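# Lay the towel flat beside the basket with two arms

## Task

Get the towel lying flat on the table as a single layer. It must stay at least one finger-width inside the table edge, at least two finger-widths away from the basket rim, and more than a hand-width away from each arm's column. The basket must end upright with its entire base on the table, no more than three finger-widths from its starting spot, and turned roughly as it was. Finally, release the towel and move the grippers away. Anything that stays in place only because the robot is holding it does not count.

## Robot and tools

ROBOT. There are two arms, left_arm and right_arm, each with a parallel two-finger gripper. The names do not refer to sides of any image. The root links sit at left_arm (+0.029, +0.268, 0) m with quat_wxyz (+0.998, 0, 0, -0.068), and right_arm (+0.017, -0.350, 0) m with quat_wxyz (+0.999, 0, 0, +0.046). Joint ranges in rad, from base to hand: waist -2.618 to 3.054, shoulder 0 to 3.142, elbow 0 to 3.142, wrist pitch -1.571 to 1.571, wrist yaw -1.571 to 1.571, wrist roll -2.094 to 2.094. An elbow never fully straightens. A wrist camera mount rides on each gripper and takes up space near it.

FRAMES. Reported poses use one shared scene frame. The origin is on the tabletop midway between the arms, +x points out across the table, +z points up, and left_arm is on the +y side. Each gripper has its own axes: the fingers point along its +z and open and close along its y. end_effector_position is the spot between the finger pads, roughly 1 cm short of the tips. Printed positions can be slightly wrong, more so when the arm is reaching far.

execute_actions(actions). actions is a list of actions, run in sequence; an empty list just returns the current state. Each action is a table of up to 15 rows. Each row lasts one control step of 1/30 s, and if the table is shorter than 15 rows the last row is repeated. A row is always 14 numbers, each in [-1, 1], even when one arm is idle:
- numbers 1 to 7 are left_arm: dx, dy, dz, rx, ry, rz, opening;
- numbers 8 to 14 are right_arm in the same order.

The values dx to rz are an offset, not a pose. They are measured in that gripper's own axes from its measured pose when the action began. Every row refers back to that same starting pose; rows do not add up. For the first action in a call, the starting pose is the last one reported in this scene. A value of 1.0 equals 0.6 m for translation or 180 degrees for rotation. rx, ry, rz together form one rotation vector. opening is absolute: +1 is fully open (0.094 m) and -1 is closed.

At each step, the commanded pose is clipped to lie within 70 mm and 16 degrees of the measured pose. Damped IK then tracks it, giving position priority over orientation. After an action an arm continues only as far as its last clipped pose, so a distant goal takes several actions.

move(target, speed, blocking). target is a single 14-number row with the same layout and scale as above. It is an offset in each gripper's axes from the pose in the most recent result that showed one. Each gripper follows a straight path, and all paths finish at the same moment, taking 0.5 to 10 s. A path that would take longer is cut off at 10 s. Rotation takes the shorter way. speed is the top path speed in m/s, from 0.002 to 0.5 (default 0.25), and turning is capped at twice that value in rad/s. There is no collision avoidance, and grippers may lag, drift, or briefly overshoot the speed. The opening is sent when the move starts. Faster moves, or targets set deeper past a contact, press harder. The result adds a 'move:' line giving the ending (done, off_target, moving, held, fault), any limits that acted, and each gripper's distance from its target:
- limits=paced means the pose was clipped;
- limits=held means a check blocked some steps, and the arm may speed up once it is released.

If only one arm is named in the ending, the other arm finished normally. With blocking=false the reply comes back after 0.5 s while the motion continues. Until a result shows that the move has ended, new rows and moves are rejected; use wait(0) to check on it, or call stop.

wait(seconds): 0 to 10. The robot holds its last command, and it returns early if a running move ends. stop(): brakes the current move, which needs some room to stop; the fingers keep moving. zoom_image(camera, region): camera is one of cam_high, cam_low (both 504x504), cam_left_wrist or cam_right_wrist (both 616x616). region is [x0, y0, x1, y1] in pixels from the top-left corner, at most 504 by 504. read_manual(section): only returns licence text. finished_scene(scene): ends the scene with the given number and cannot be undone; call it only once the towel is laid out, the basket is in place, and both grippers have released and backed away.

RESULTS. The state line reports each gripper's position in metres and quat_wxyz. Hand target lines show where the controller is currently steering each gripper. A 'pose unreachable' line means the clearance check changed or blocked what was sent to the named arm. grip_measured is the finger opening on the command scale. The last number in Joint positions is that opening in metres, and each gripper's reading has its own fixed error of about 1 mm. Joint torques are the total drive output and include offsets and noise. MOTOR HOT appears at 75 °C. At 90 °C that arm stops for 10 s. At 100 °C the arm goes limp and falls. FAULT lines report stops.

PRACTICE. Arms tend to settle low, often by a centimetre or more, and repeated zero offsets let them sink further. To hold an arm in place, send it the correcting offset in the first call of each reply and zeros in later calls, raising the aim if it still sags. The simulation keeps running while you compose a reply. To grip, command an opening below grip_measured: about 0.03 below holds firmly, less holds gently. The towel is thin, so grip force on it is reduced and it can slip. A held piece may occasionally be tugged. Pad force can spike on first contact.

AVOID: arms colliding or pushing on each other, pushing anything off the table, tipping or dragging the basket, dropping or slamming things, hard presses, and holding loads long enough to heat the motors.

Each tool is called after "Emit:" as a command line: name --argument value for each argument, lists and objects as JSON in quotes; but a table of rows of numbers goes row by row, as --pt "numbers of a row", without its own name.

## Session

Emit:
execute_actions --actions '[]'

Scene clock: 0.00 s.
left_arm: end_effector_position=(+0.2389, +0.0443, +0.1833) grip_measured=+1.000 end_effector_quat_wxyz=(+0.046, +0.766, +0.635, -0.087) | right_arm: end_effector_position=(+0.4039, -0.6049, +0.1810) grip_measured=+1.000 end_effector_quat_wxyz=(-0.018, -0.159, +0.908, -0.387)
Joint positions: left_arm=[-0.578  1.656  1.601 -1.453  0.186  1.038  0.094] | right_arm=[-0.427  1.922  1.695 -0.916  0.693 -0.838  0.094]
Joint velocities: left_arm=[ 0.002 -0.027  0.002  0.007 -0.022  0.037  0.   ] | right_arm=[ 0.002  0.002  0.022  0.037  0.022 -0.037  0.   ]
Joint torques (N m, as the arm reports them, + toward a larger angle): no reading
Hand target (left_arm): +0.237, +0.044, +0.184; +0.044, +0.766, +0.635, -0.090
Hand target (right_arm): +0.405, -0.606, +0.193; -0.006, -0.150, +0.906, -0.397

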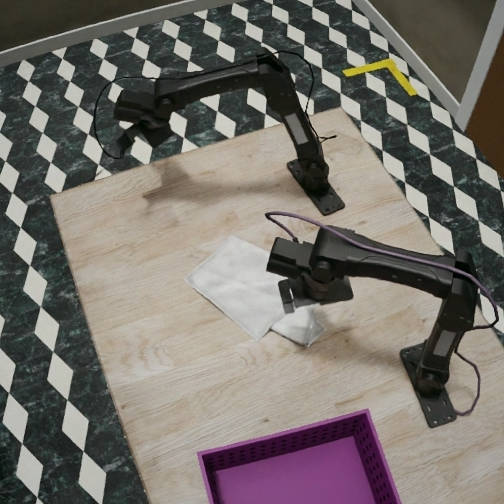

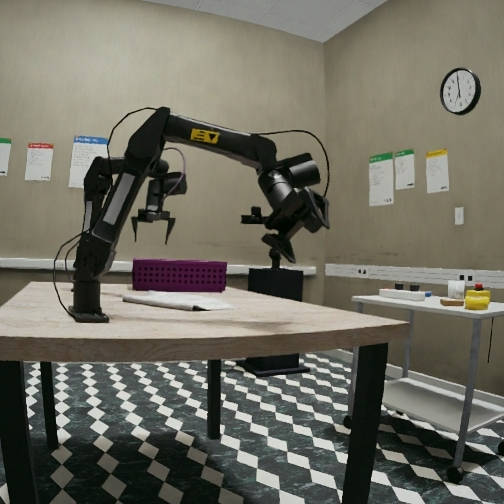

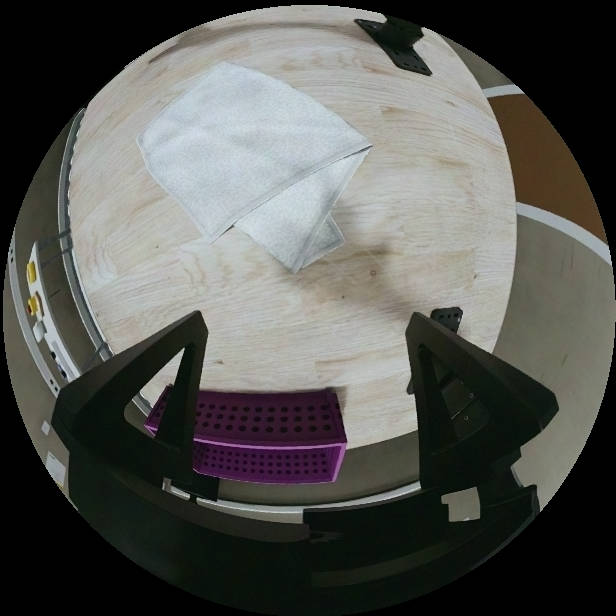

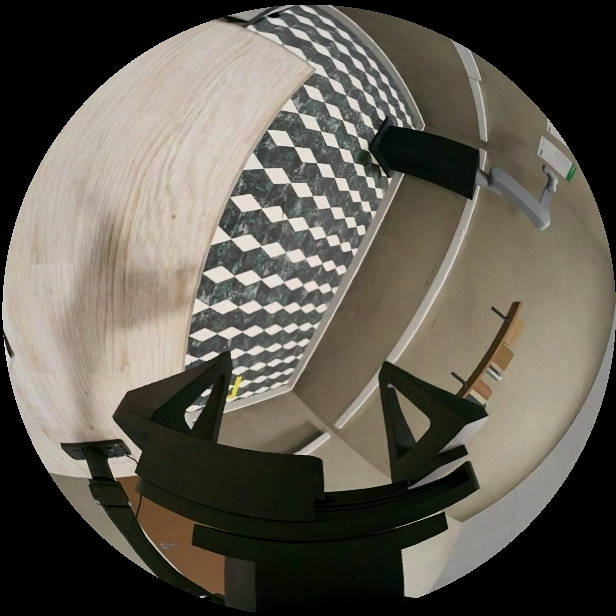

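Emit:
zoom_image --camera "cam_high" --region '[150, 200, 380, 380]'

Emit:
zoom_image --camera "cam_left_wrist" --region '[110, 40, 410, 300]'

Region (150, 200, 380, 380) of cam_high's 504x504 image, scaled by 2.191, with more detail than that image has; it fills the top 394 rows of this view, and the rest is white.

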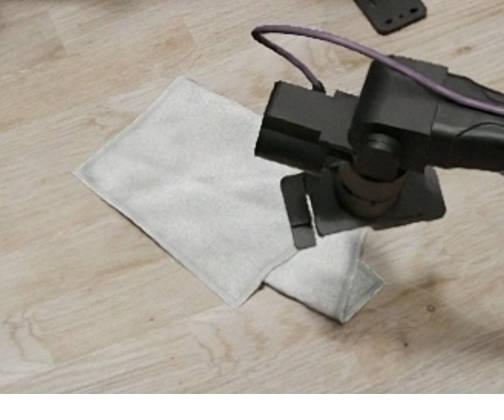

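Region (110, 40, 410, 300) of cam_left_wrist's 616x616 image, scaled by 1.680, with more detail than that image has; it fills the top 437 rows of this view, and the rest is white.

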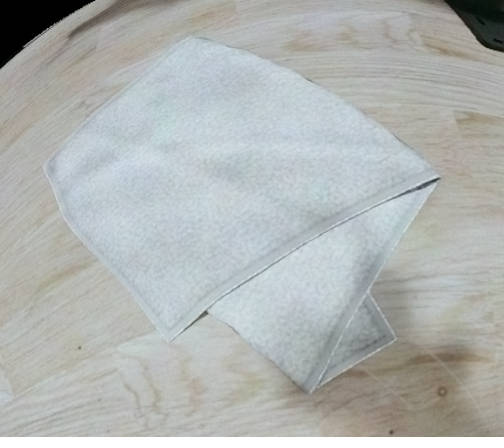

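Emit:
move --target '[-0.171,0.134,-0.001,-0.072,0.023,-0.668,1, -0.12,0.375,-0.445,-0.247,-0.0555,-0.001,1]' --speed 0.25

Scene clock: 84.90 s.
left_arm: end_effector_position=(+0.2999, -0.0673, +0.2001) grip_measured=+1.000 end_effector_quat_wxyz=(+0.038, -0.171, +0.981, -0.080) | right_arm: end_effector_position=(+0.3804, -0.2552, +0.1866) grip_measured=+1.000 end_effector_quat_wxyz=(+0.032, -0.174, +0.984, +0.002)
Joint positions: left_arm=[-0.753  2.114  2.282 -1.561  0.013 -1.234  0.094] | right_arm=[ 0.163  1.949  1.992 -1.549  0.001 -0.096  0.094]
Joint velocities: left_arm=[-0.002  0.012  0.017  0.022  0.037 -0.007  0.   ] | right_arm=[ 0.027 -0.012 -0.007 -0.007 -0.037 -0.037  0.   ]
Joint torques (N m, as the arm reports them, + toward a larger angle): left_arm=[ -0.39 -11.46   9.41   0.49  -0.11  -0.09] | right_arm=[ 0.65 -9.57  8.87  0.24 -0.05  0.11]
Hand target (left_arm): +0.301, -0.069, +0.201; +0.042, -0.174, +0.981, -0.077
Hand target (right_arm): +0.381, -0.250, +0.201; +0.053, -0.175, +0.983, +0.010
Off the commanded pose (left_arm): 0.003 m, 10 deg.
Off the commanded pose (right_arm): 0.014 m, 4 deg.
joint sent to its limit (left arm) — the command would take joint 4 (wrist pitch) past its lower limit, so that joint was sent only as far as its limit.
joint sent to its limit (right arm) — the command would take joint 4 (wrist pitch) past its lower limit, so that joint was sent only as far as its limit.
move: off_target (left_arm, right_arm)

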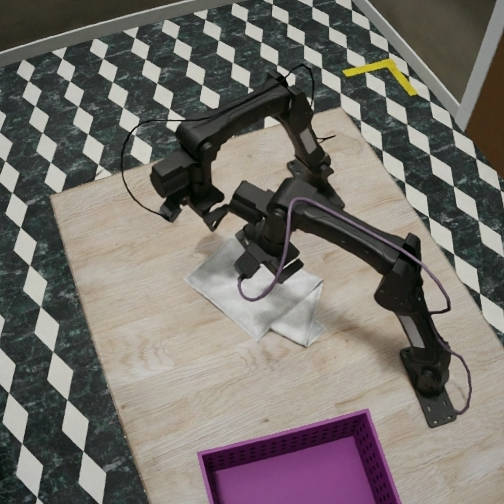

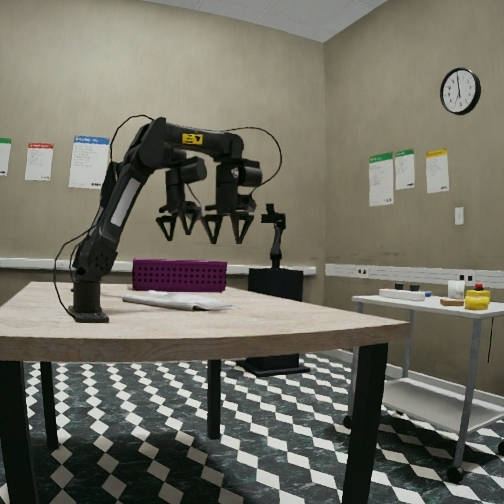

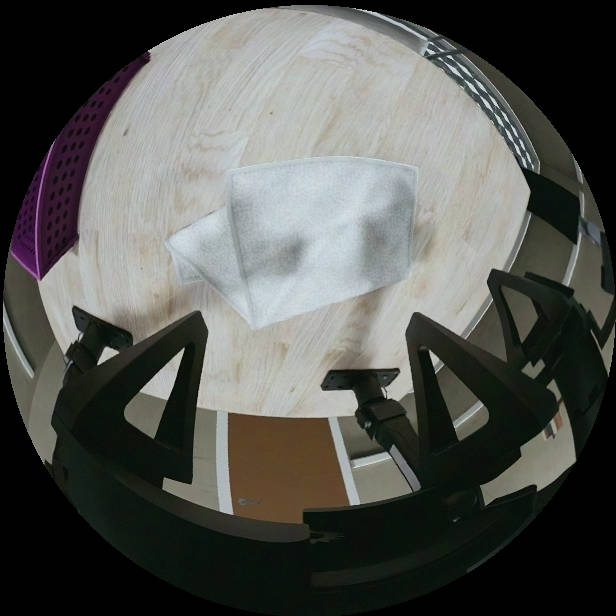

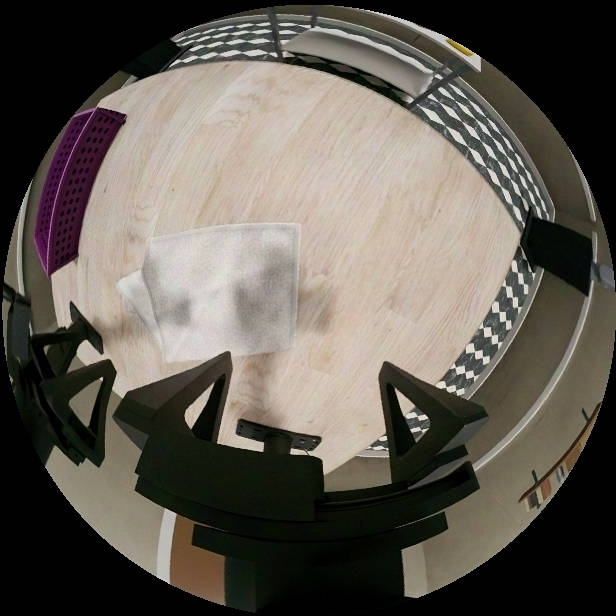

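Emit:
move --target '[0,0,0.17,-0.051,0.024,0,1, 0,0,0.15,0,0.02,0,1]' --speed 0.15

Scene clock: 113.73 s.
left_arm: end_effector_position=(+0.3099, -0.0823, +0.1018) grip_measured=+1.000 end_effector_quat_wxyz=(-0.009, -0.173, +0.985, -0.006) | right_arm: end_effector_position=(+0.3815, -0.2547, +0.0953) grip_measured=+1.000 end_effector_quat_wxyz=(-0.008, -0.174, +0.985, -0.001)
Joint positions: left_arm=[-0.753  2.321  2.234 -1.482  0.023 -1.236  0.094] | right_arm=[ 0.163  1.997  1.696 -1.286  0.    -0.095  0.094]
Joint velocities: left_arm=[ 0.007  0.007 -0.002  0.037 -0.007 -0.037  0.   ] | right_arm=[-0.002  0.002 -0.002  0.037 -0.037  0.037  0.   ]
Joint torques (N m, as the arm reports them, + toward a larger angle): left_arm=[  0.11 -14.62   6.75   0.3    0.12   0.12] | right_arm=[ 0.25 -8.68  6.35  0.27  0.07  0.02]
Hand target (left_arm): +0.310, -0.083, +0.100; -0.014, -0.169, +0.985, -0.008
Hand target (right_arm): +0.385, -0.254, +0.097; +0.001, -0.174, +0.985, -0.003
Off the commanded pose (left_arm): 0.002 m, 1 deg.
Off the commanded pose (right_arm): 0.005 m, 1 deg.
move: done

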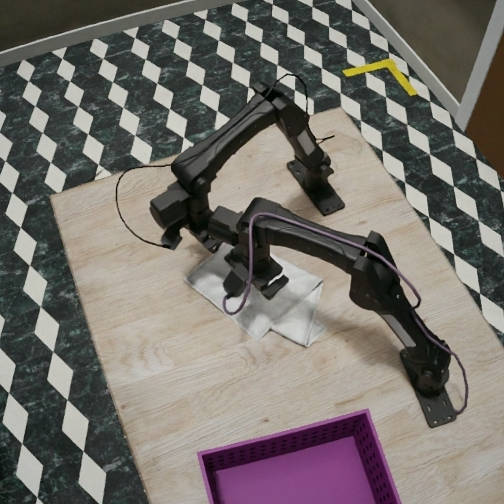

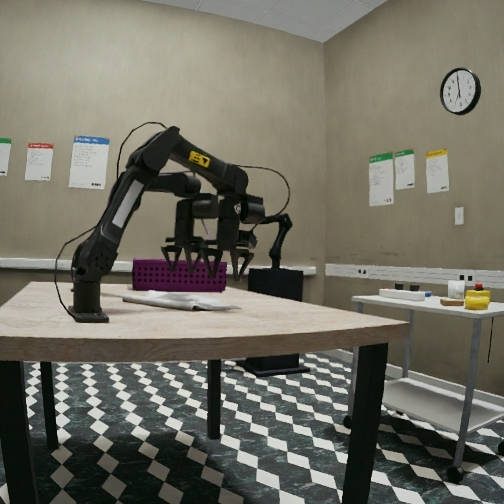

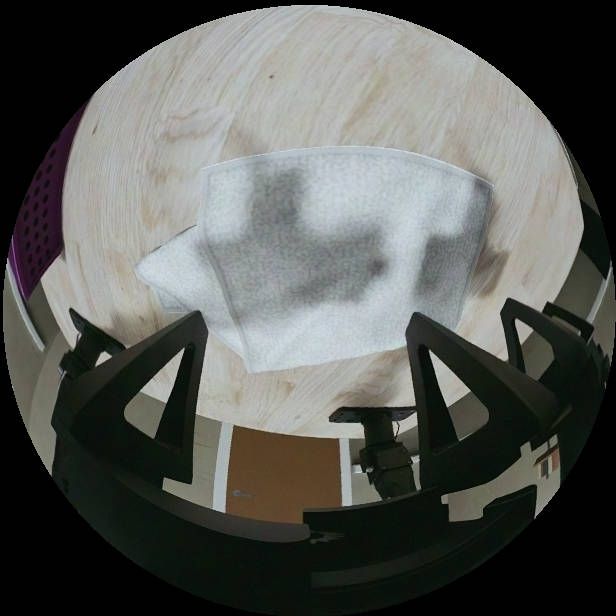

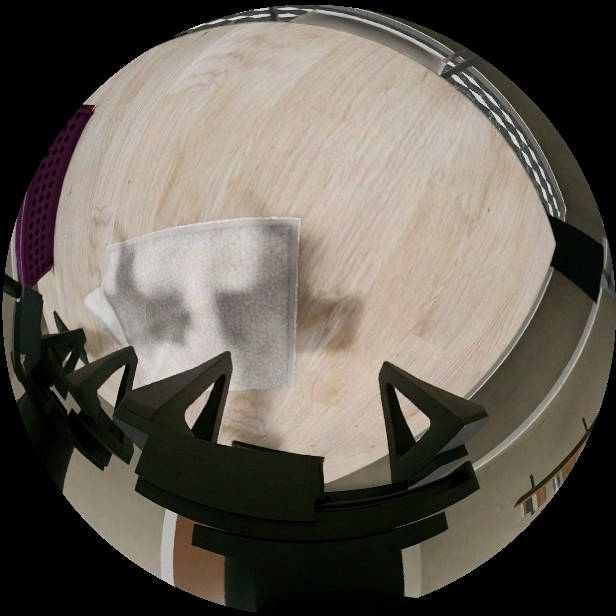

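Emit:
move --target '[-0.142,0.10,0.04,0,0,0,1, -0.117,0.058,0.03,0,0,0,1]' --speed 0.12

Scene clock: 125.80 s.
left_arm: end_effector_position=(+0.3717, +0.0011, +0.0744) grip_measured=+1.000 end_effector_quat_wxyz=(-0.010, -0.179, +0.984, -0.006) | right_arm: end_effector_position=(+0.4327, -0.2033, +0.0690) grip_measured=+1.000 end_effector_quat_wxyz=(-0.016, -0.173, +0.985, -0.003)
Joint positions: left_arm=[-0.52   2.24   1.988 -1.322  0.023 -1.016  0.094] | right_arm=[ 0.247  2.304  2.074 -1.373  0.    -0.01   0.094]
Joint velocities: left_arm=[-0.002  0.007  0.002 -0.022  0.081  0.022  0.   ] | right_arm=[-0.007 -0.002 -0.022 -0.022  0.066  0.022  0.   ]
Joint torques (N m, as the arm reports them, + toward a larger angle): left_arm=[ -0.12 -15.62   4.69   0.3   -0.01   0.13] | right_arm=[  0.44 -10.53   9.     0.03  -0.01   0.03]
Hand target (left_arm): +0.368, +0.003, +0.074; -0.011, -0.173, +0.985, -0.005
Hand target (right_arm): +0.435, -0.198, +0.076; -0.008, -0.174, +0.985, +0.000
Off the commanded pose (left_arm): 0.003 m, 1 deg.
Off the commanded pose (right_arm): 0.009 m, 1 deg.
move: done

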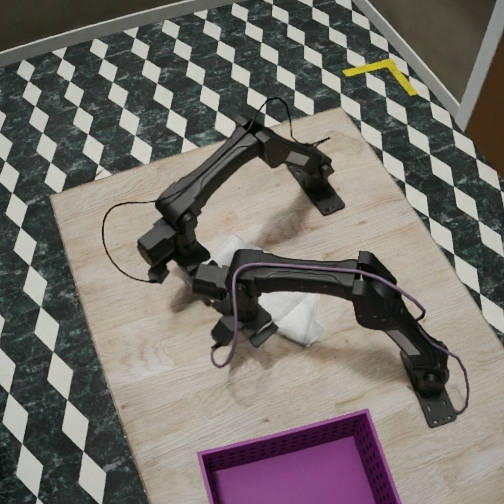

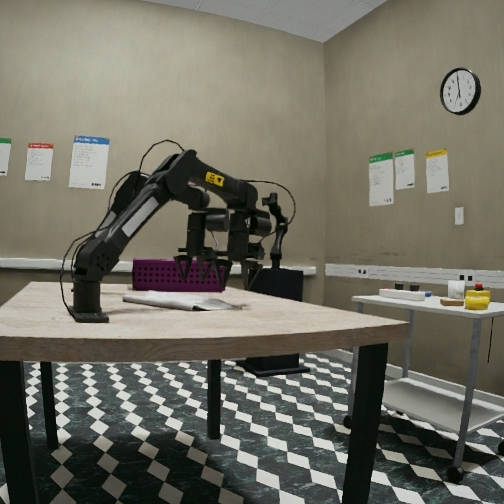

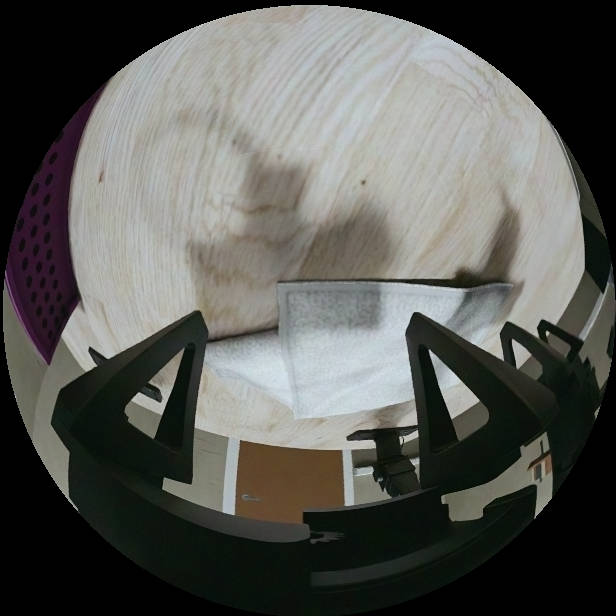

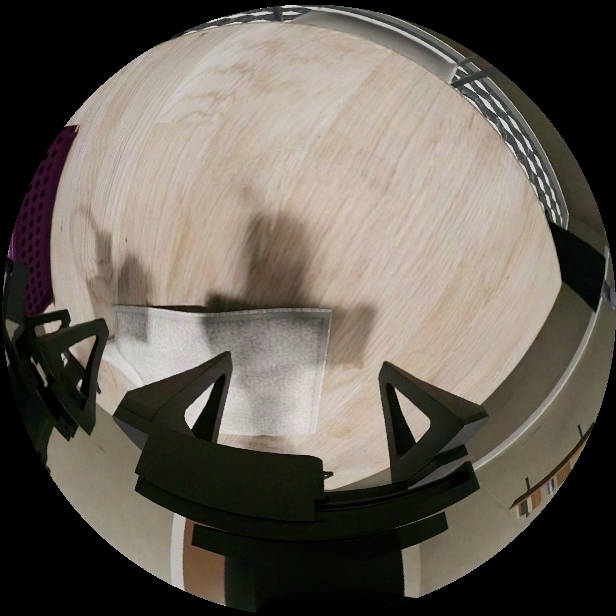

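Emit:
move --target '[0.037,-0.008,0.07,0,0,0,-0.4, 0.008,0.02,0.062,0,0,0,-0.4]' --speed 0.05

Scene clock: 136.20 s.
left_arm: end_effector_position=(+0.3571, -0.0135, +0.0342) grip_measured=-0.398 end_effector_quat_wxyz=(-0.008, -0.177, +0.984, -0.008) | right_arm: end_effector_position=(+0.4208, -0.1998, +0.0260) grip_measured=-0.397 end_effector_quat_wxyz=(-0.029, -0.171, +0.985, -0.005)
Joint positions: left_arm=[-0.567  2.24   1.828 -1.156  0.023 -1.059  0.028] | right_arm=[ 0.264  2.304  1.902 -1.227  0.     0.011  0.028]
Joint velocities: left_arm=[-0.012  0.017  0.002  0.051  0.051 -0.022 -0.   ] | right_arm=[-0.017  0.007  0.012 -0.037  0.037 -0.007 -0.   ]
Joint torques (N m, as the arm reports them, + toward a larger angle): left_arm=[ -0.4  -15.07   4.82   0.34   0.02  -0.07] | right_arm=[  0.98 -11.91   5.59   0.14  -0.01   0.06]
Hand target (left_arm): +0.352, -0.013, +0.033; -0.009, -0.179, +0.984, -0.006
Hand target (right_arm): +0.422, -0.194, +0.032; -0.016, -0.173, +0.985, -0.002
Off the commanded pose (left_arm): 0.006 m, 0 deg.
Off the commanded pose (right_arm): 0.009 m, 2 deg.
move: done

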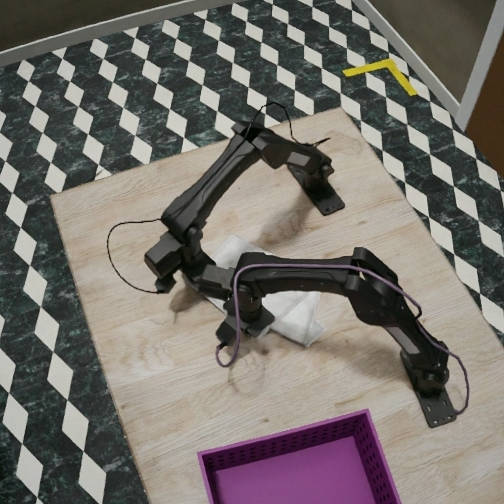

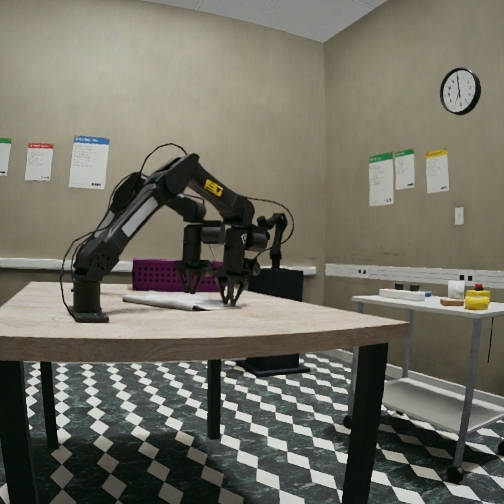

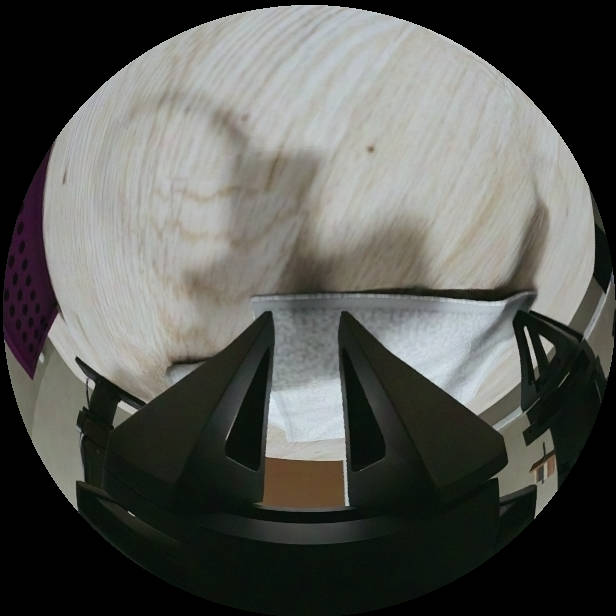

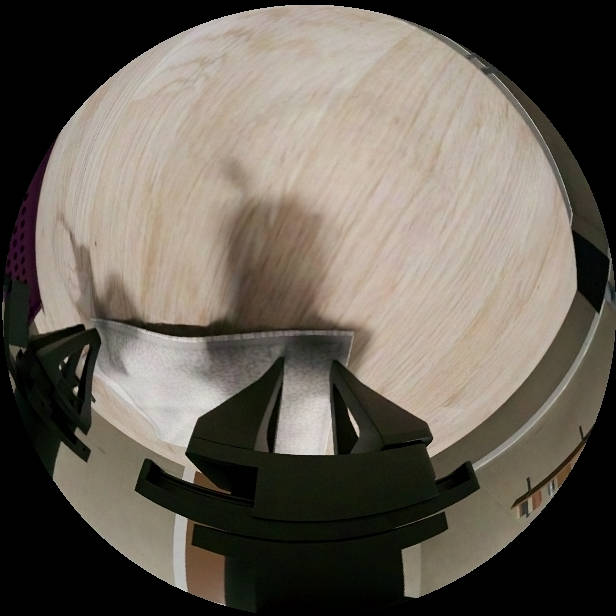

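Emit:
move --target '[0.0,-0.004,0.048,0,0,0,-0.4, 0.0,0.022,0.036,0,-0.018,0,-0.4]' --speed 0.02

Scene clock: 146.43 s.
left_arm: end_effector_position=(+0.3646, -0.0199, +0.0190) grip_measured=-0.398 end_effector_quat_wxyz=(+0.003, -0.177, +0.984, -0.021) | right_arm: end_effector_position=(+0.4175, -0.2002, +0.0187) grip_measured=-0.398 end_effector_quat_wxyz=(-0.004, -0.165, +0.986, -0.010)
Joint positions: left_arm=[-0.567  2.259  1.797 -1.072  0.023 -1.06   0.028] | right_arm=[ 0.273  2.246  1.776 -1.112  0.019  0.032  0.028]
Joint velocities: left_arm=[ 0.002 -0.007  0.002  0.022  0.007 -0.022 -0.001] | right_arm=[ 0.002 -0.017  0.002 -0.095  0.007  0.051  0.001]
Joint torques (N m, as the arm reports them, + toward a larger angle): left_arm=[ -0.49 -13.07   4.61   0.39   0.01  -0.03] | right_arm=[ 1.63 -9.17  2.85  0.67 -0.14  0.05]
Hand target (left_arm): +0.357, -0.016, +0.006; -0.008, -0.177, +0.984, -0.008
Hand target (right_arm): +0.414, -0.188, +0.005; -0.002, -0.171, +0.985, -0.000
Off the commanded pose (left_arm): 0.016 m, 2 deg.
Off the commanded pose (right_arm): 0.019 m, 1 deg.
move: off_target (left_arm, right_arm)

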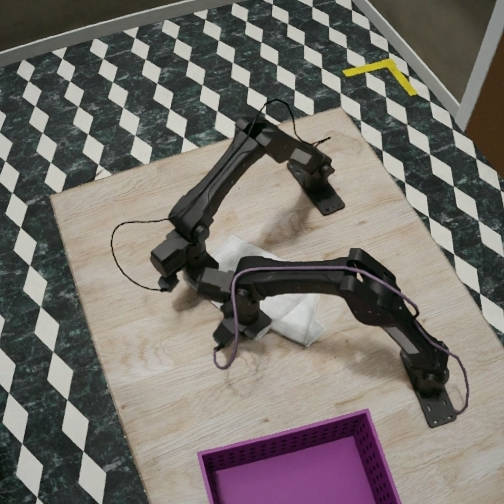

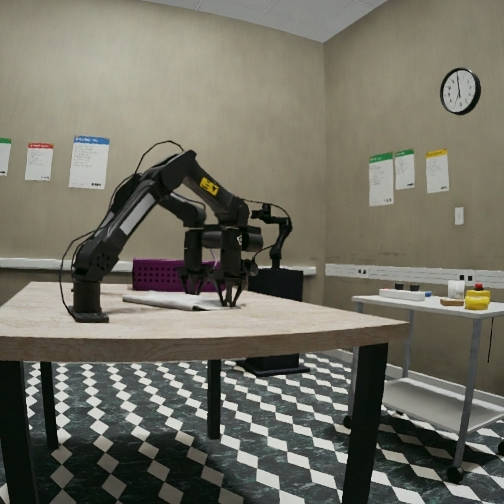

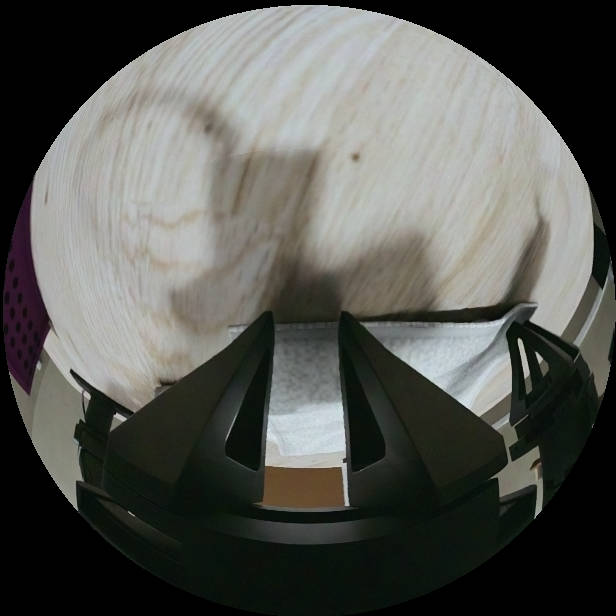

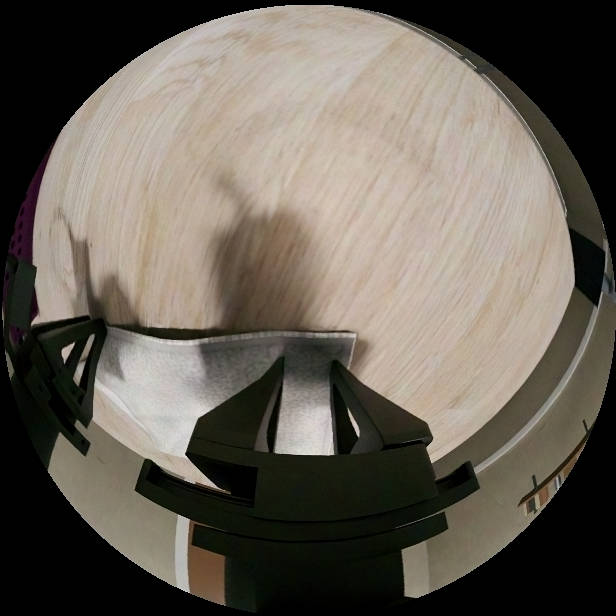

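Emit:
move --target '[0.035,0,-0.025,0,0,0,-0.4, 0.0,0.0,0.02,0,0,0,-0.4]' --speed 0.04

Emit:
move --target '[0.012,0,0.045,0,0,0,-0.4, 0.0,0.0,0.02,0,0,0,-0.4]' --speed 0.02

Scene clock: 151.83 s.
left_arm: end_effector_position=(+0.3560, -0.0333, +0.0381) grip_measured=-0.398 end_effector_quat_wxyz=(+0.014, -0.175, +0.984, -0.037) | right_arm: end_effector_position=(+0.4175, -0.2005, +0.0191) grip_measured=-0.398 end_effector_quat_wxyz=(-0.004, -0.165, +0.986, -0.011)
Joint positions: left_arm=[-0.603  2.213  1.797 -1.079  0.023 -1.09   0.028] | right_arm=[ 0.273  2.245  1.776 -1.113  0.02   0.033  0.028]
Joint velocities: left_arm=[-0.002 -0.012 -0.002  0.007 -0.081 -0.007 -0.   ] | right_arm=[-0.007  0.012 -0.002  0.081 -0.022  0.037 -0.   ]
Joint torques (N m, as the arm reports them, + toward a larger angle): left_arm=[ -0.44 -15.07   4.53   0.24   0.    -0.07] | right_arm=[-0.03 -9.28  3.33  0.53  0.   -0.02]
Hand target (left_arm): +0.345, -0.027, +0.034; +0.003, -0.177, +0.984, -0.022
Hand target (right_arm): +0.417, -0.201, +0.007; -0.005, -0.165, +0.986, -0.010
Off the commanded pose (left_arm): 0.014 m, 2 deg.
Off the commanded pose (right_arm): 0.012 m, 0 deg.
move: off_target (left_arm, right_arm)

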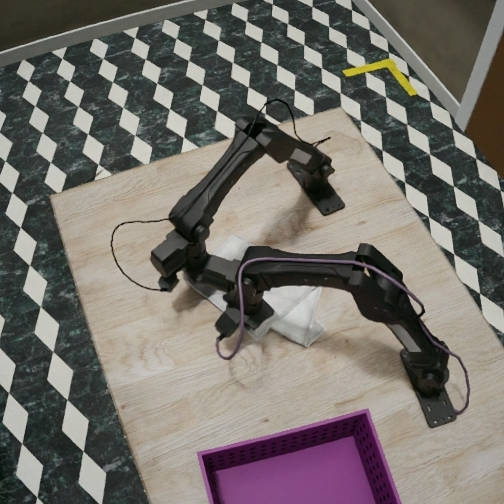

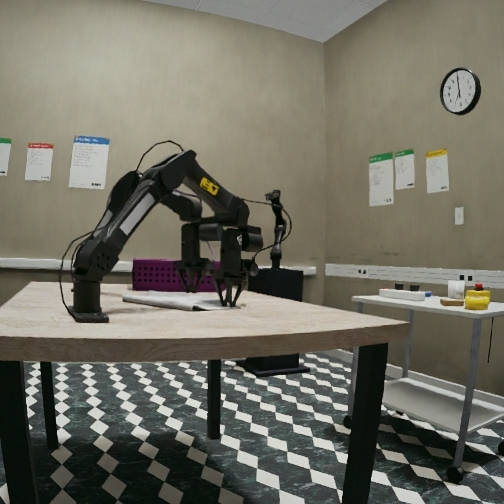

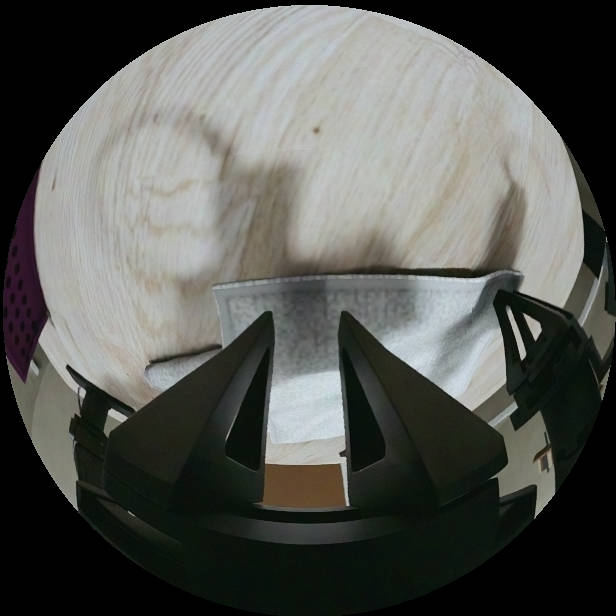

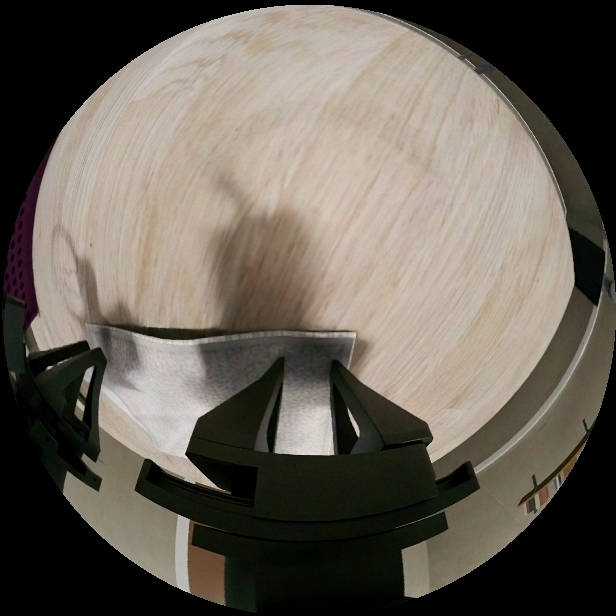

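Scene clock: 153.47 s.
left_arm: end_effector_position=(+0.3584, -0.0408, +0.0265) grip_measured=-0.398 end_effector_quat_wxyz=(+0.025, -0.174, +0.983, -0.052) | right_arm: end_effector_position=(+0.4175, -0.2005, +0.0191) grip_measured=-0.398 end_effector_quat_wxyz=(-0.004, -0.165, +0.986, -0.011)
Joint positions: left_arm=[-0.612  2.213  1.746 -0.99   0.023 -1.098  0.028] | right_arm=[ 0.273  2.245  1.776 -1.113  0.02   0.033  0.028]
Joint velocities: left_arm=[-0.017 -0.012 -0.007 -0.022 -0.007  0.007 -0.   ] | right_arm=[-0.002 -0.007 -0.017 -0.051  0.007  0.007 -0.001]
Joint torques (N m, as the arm reports them, + toward a larger angle): left_arm=[ -0.55 -12.5    4.88   0.51   0.    -0.07] | right_arm=[-0.05 -9.37  3.32  0.53  0.02 -0.01]
Hand target (left_arm): +0.350, -0.038, +0.012; +0.014, -0.175, +0.984, -0.037
Hand target (right_arm): +0.417, -0.201, +0.007; -0.004, -0.165, +0.986, -0.011
Off the commanded pose (left_arm): 0.018 m, 2 deg.
Off the commanded pose (right_arm): 0.012 m, 0 deg.
move: off_target (left_arm, right_arm)

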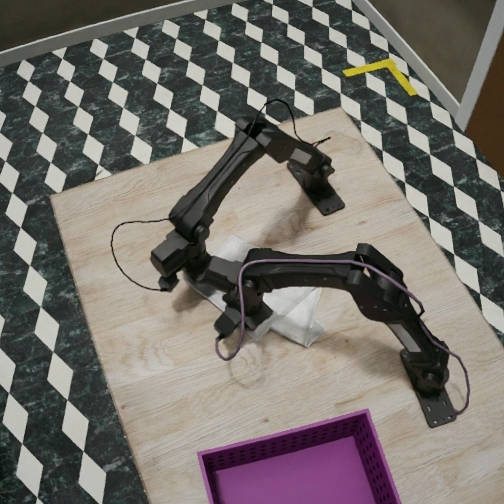

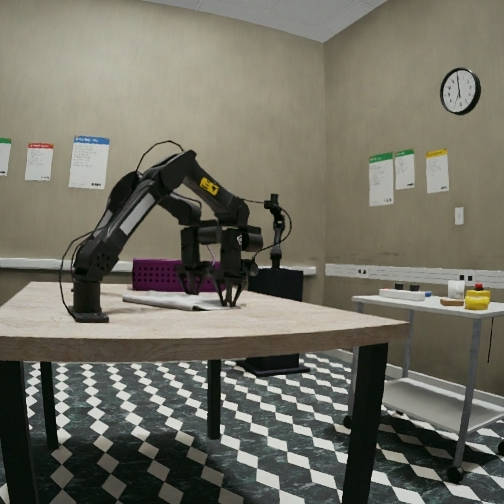

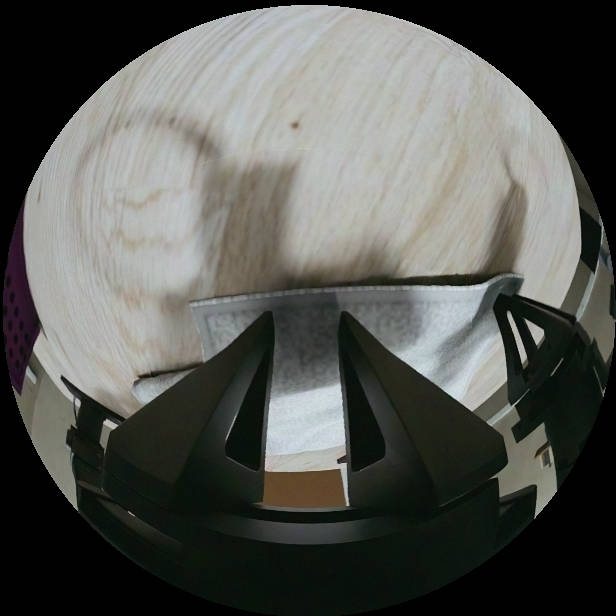

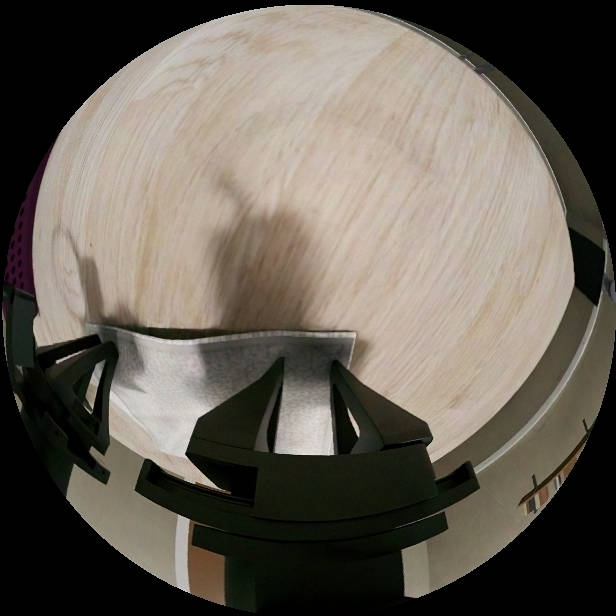

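Emit:
move --target '[0.0,0.06,-0.012,-0.035,0.010,0,-0.4, 0.0,0.0,0.02,0,0,0,-0.4]' --speed 0.04

Scene clock: 160.37 s.
left_arm: end_effector_position=(+0.3480, -0.0170, +0.0294) grip_measured=-0.398 end_effector_quat_wxyz=(+0.001, -0.174, +0.985, -0.015) | right_arm: end_effector_position=(+0.4175, -0.2005, +0.0191) grip_measured=-0.398 end_effector_quat_wxyz=(-0.004, -0.165, +0.986, -0.011)
Joint positions: left_arm=[-0.589  2.202  1.746 -1.09   0.017 -1.075  0.028] | right_arm=[ 0.273  2.245  1.776 -1.113  0.02   0.033  0.028]
Joint velocities: left_arm=[-0.012  0.017  0.012 -0.051  0.007  0.037 -0.   ] | right_arm=[-0.002 -0.017  0.002  0.037  0.037 -0.022 -0.   ]
Joint torques (N m, as the arm reports them, + toward a larger angle): left_arm=[  0.49 -14.67   5.38   0.16  -0.12   0.12] | right_arm=[-0.04 -9.37  3.32  0.52  0.02 -0.01]
Hand target (left_arm): +0.345, -0.007, +0.029; -0.000, -0.173, +0.985, -0.001
Hand target (right_arm): +0.417, -0.201, +0.007; -0.004, -0.165, +0.986, -0.011
Off the commanded pose (left_arm): 0.011 m, 2 deg.
Off the commanded pose (right_arm): 0.012 m, 0 deg.
move: off_target (left_arm, right_arm)

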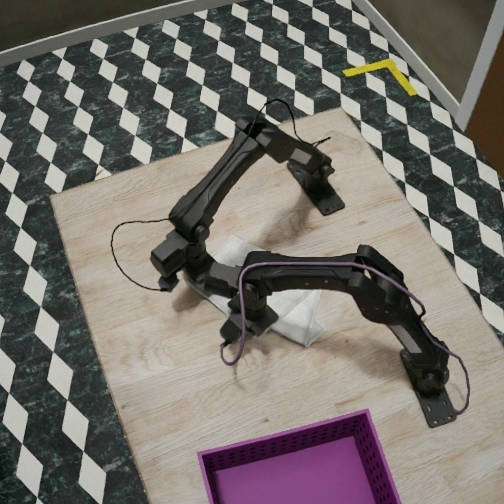

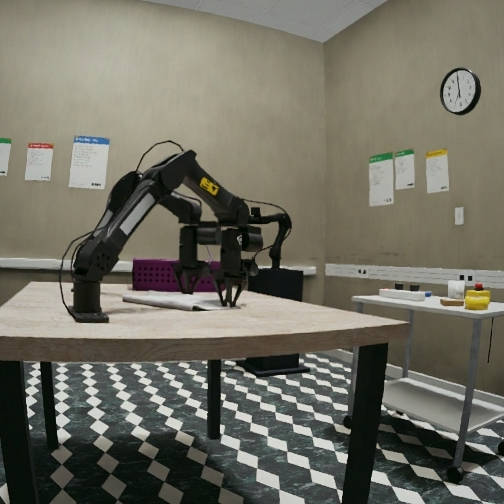

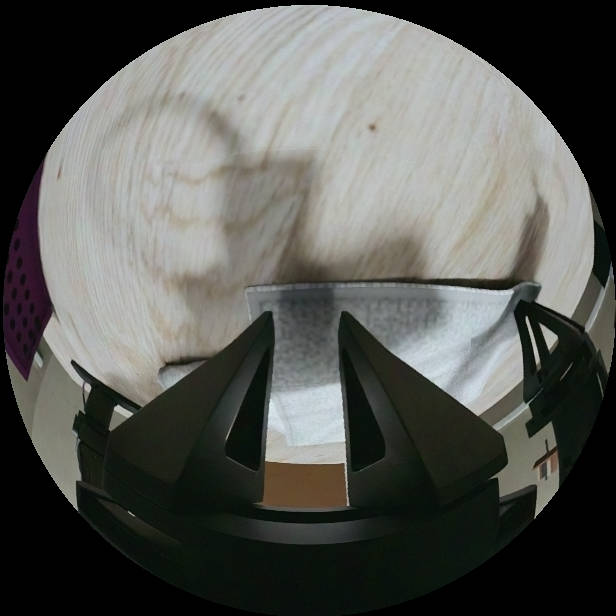

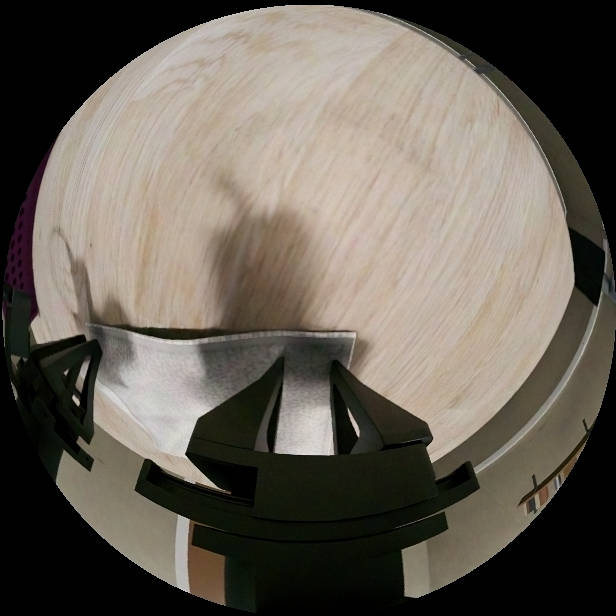

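Emit:
move --target '[0.008,0.015,0.042,-0.01,0,0,-0.4, 0.0,0.0,0.02,0,0,0,-0.4]' --speed 0.02

Scene clock: 164.23 s.
left_arm: end_effector_position=(+0.3469, -0.0160, +0.0174) grip_measured=-0.398 end_effector_quat_wxyz=(+0.003, -0.174, +0.985, -0.018) | right_arm: end_effector_position=(+0.4175, -0.2005, +0.0191) grip_measured=-0.398 end_effector_quat_wxyz=(-0.004, -0.165, +0.986, -0.011)
Joint positions: left_arm=[-0.589  2.202  1.697 -1.034  0.017 -1.075  0.028] | right_arm=[ 0.273  2.245  1.776 -1.113  0.02   0.033  0.028]
Joint velocities: left_arm=[-0.002 -0.012  0.017  0.007  0.037  0.037  0.001] | right_arm=[-0.007  0.002 -0.002 -0.051 -0.007  0.037  0.001]
Joint torques (N m, as the arm reports them, + toward a larger angle): left_arm=[ -0.38 -12.42   4.53   0.44  -0.13  -0.07] | right_arm=[-0.03 -9.37  3.32  0.52  0.02 -0.01]
Hand target (left_arm): +0.340, -0.011, +0.004; -0.002, -0.174, +0.985, +0.000
Hand target (right_arm): +0.417, -0.201, +0.007; -0.004, -0.165, +0.986, -0.011
Off the commanded pose (left_arm): 0.016 m, 2 deg.
Off the commanded pose (right_arm): 0.012 m, 0 deg.
move: off_target (left_arm, right_arm)

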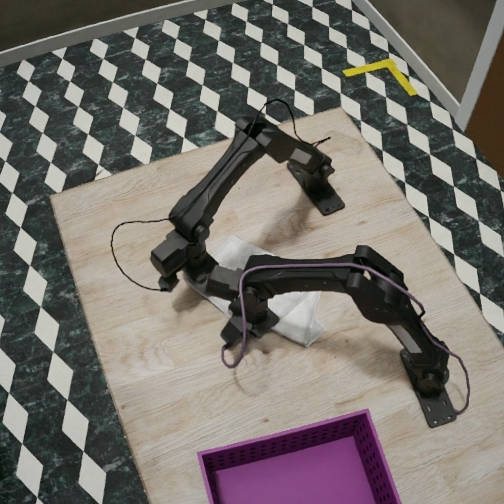

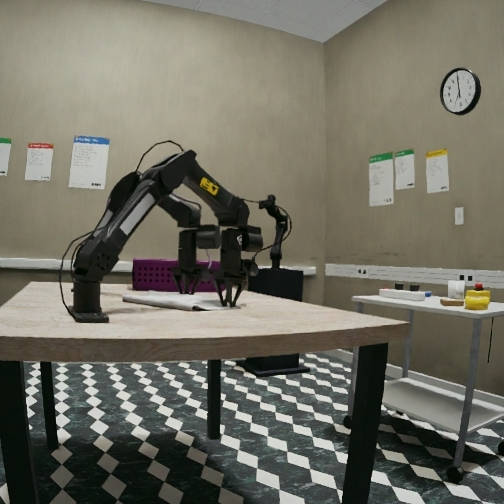

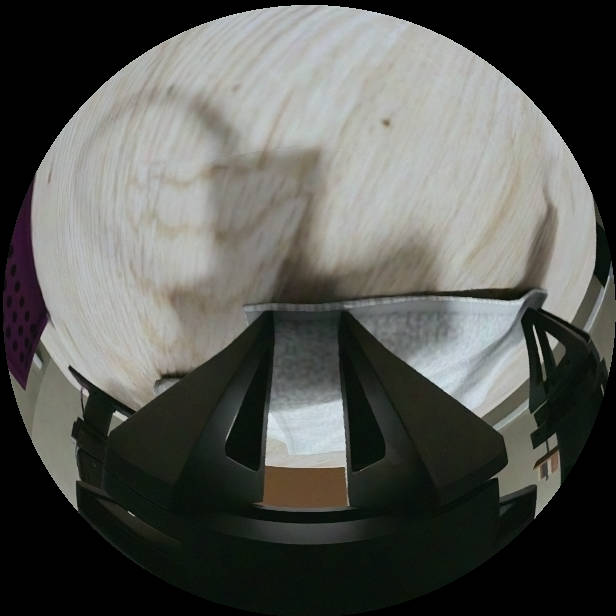

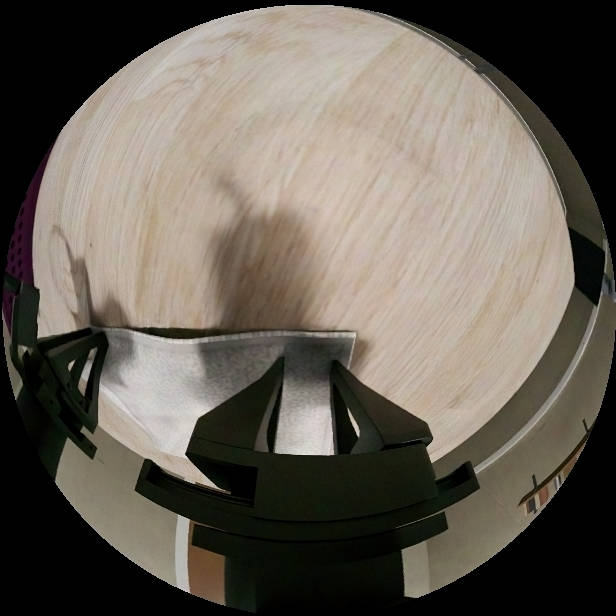

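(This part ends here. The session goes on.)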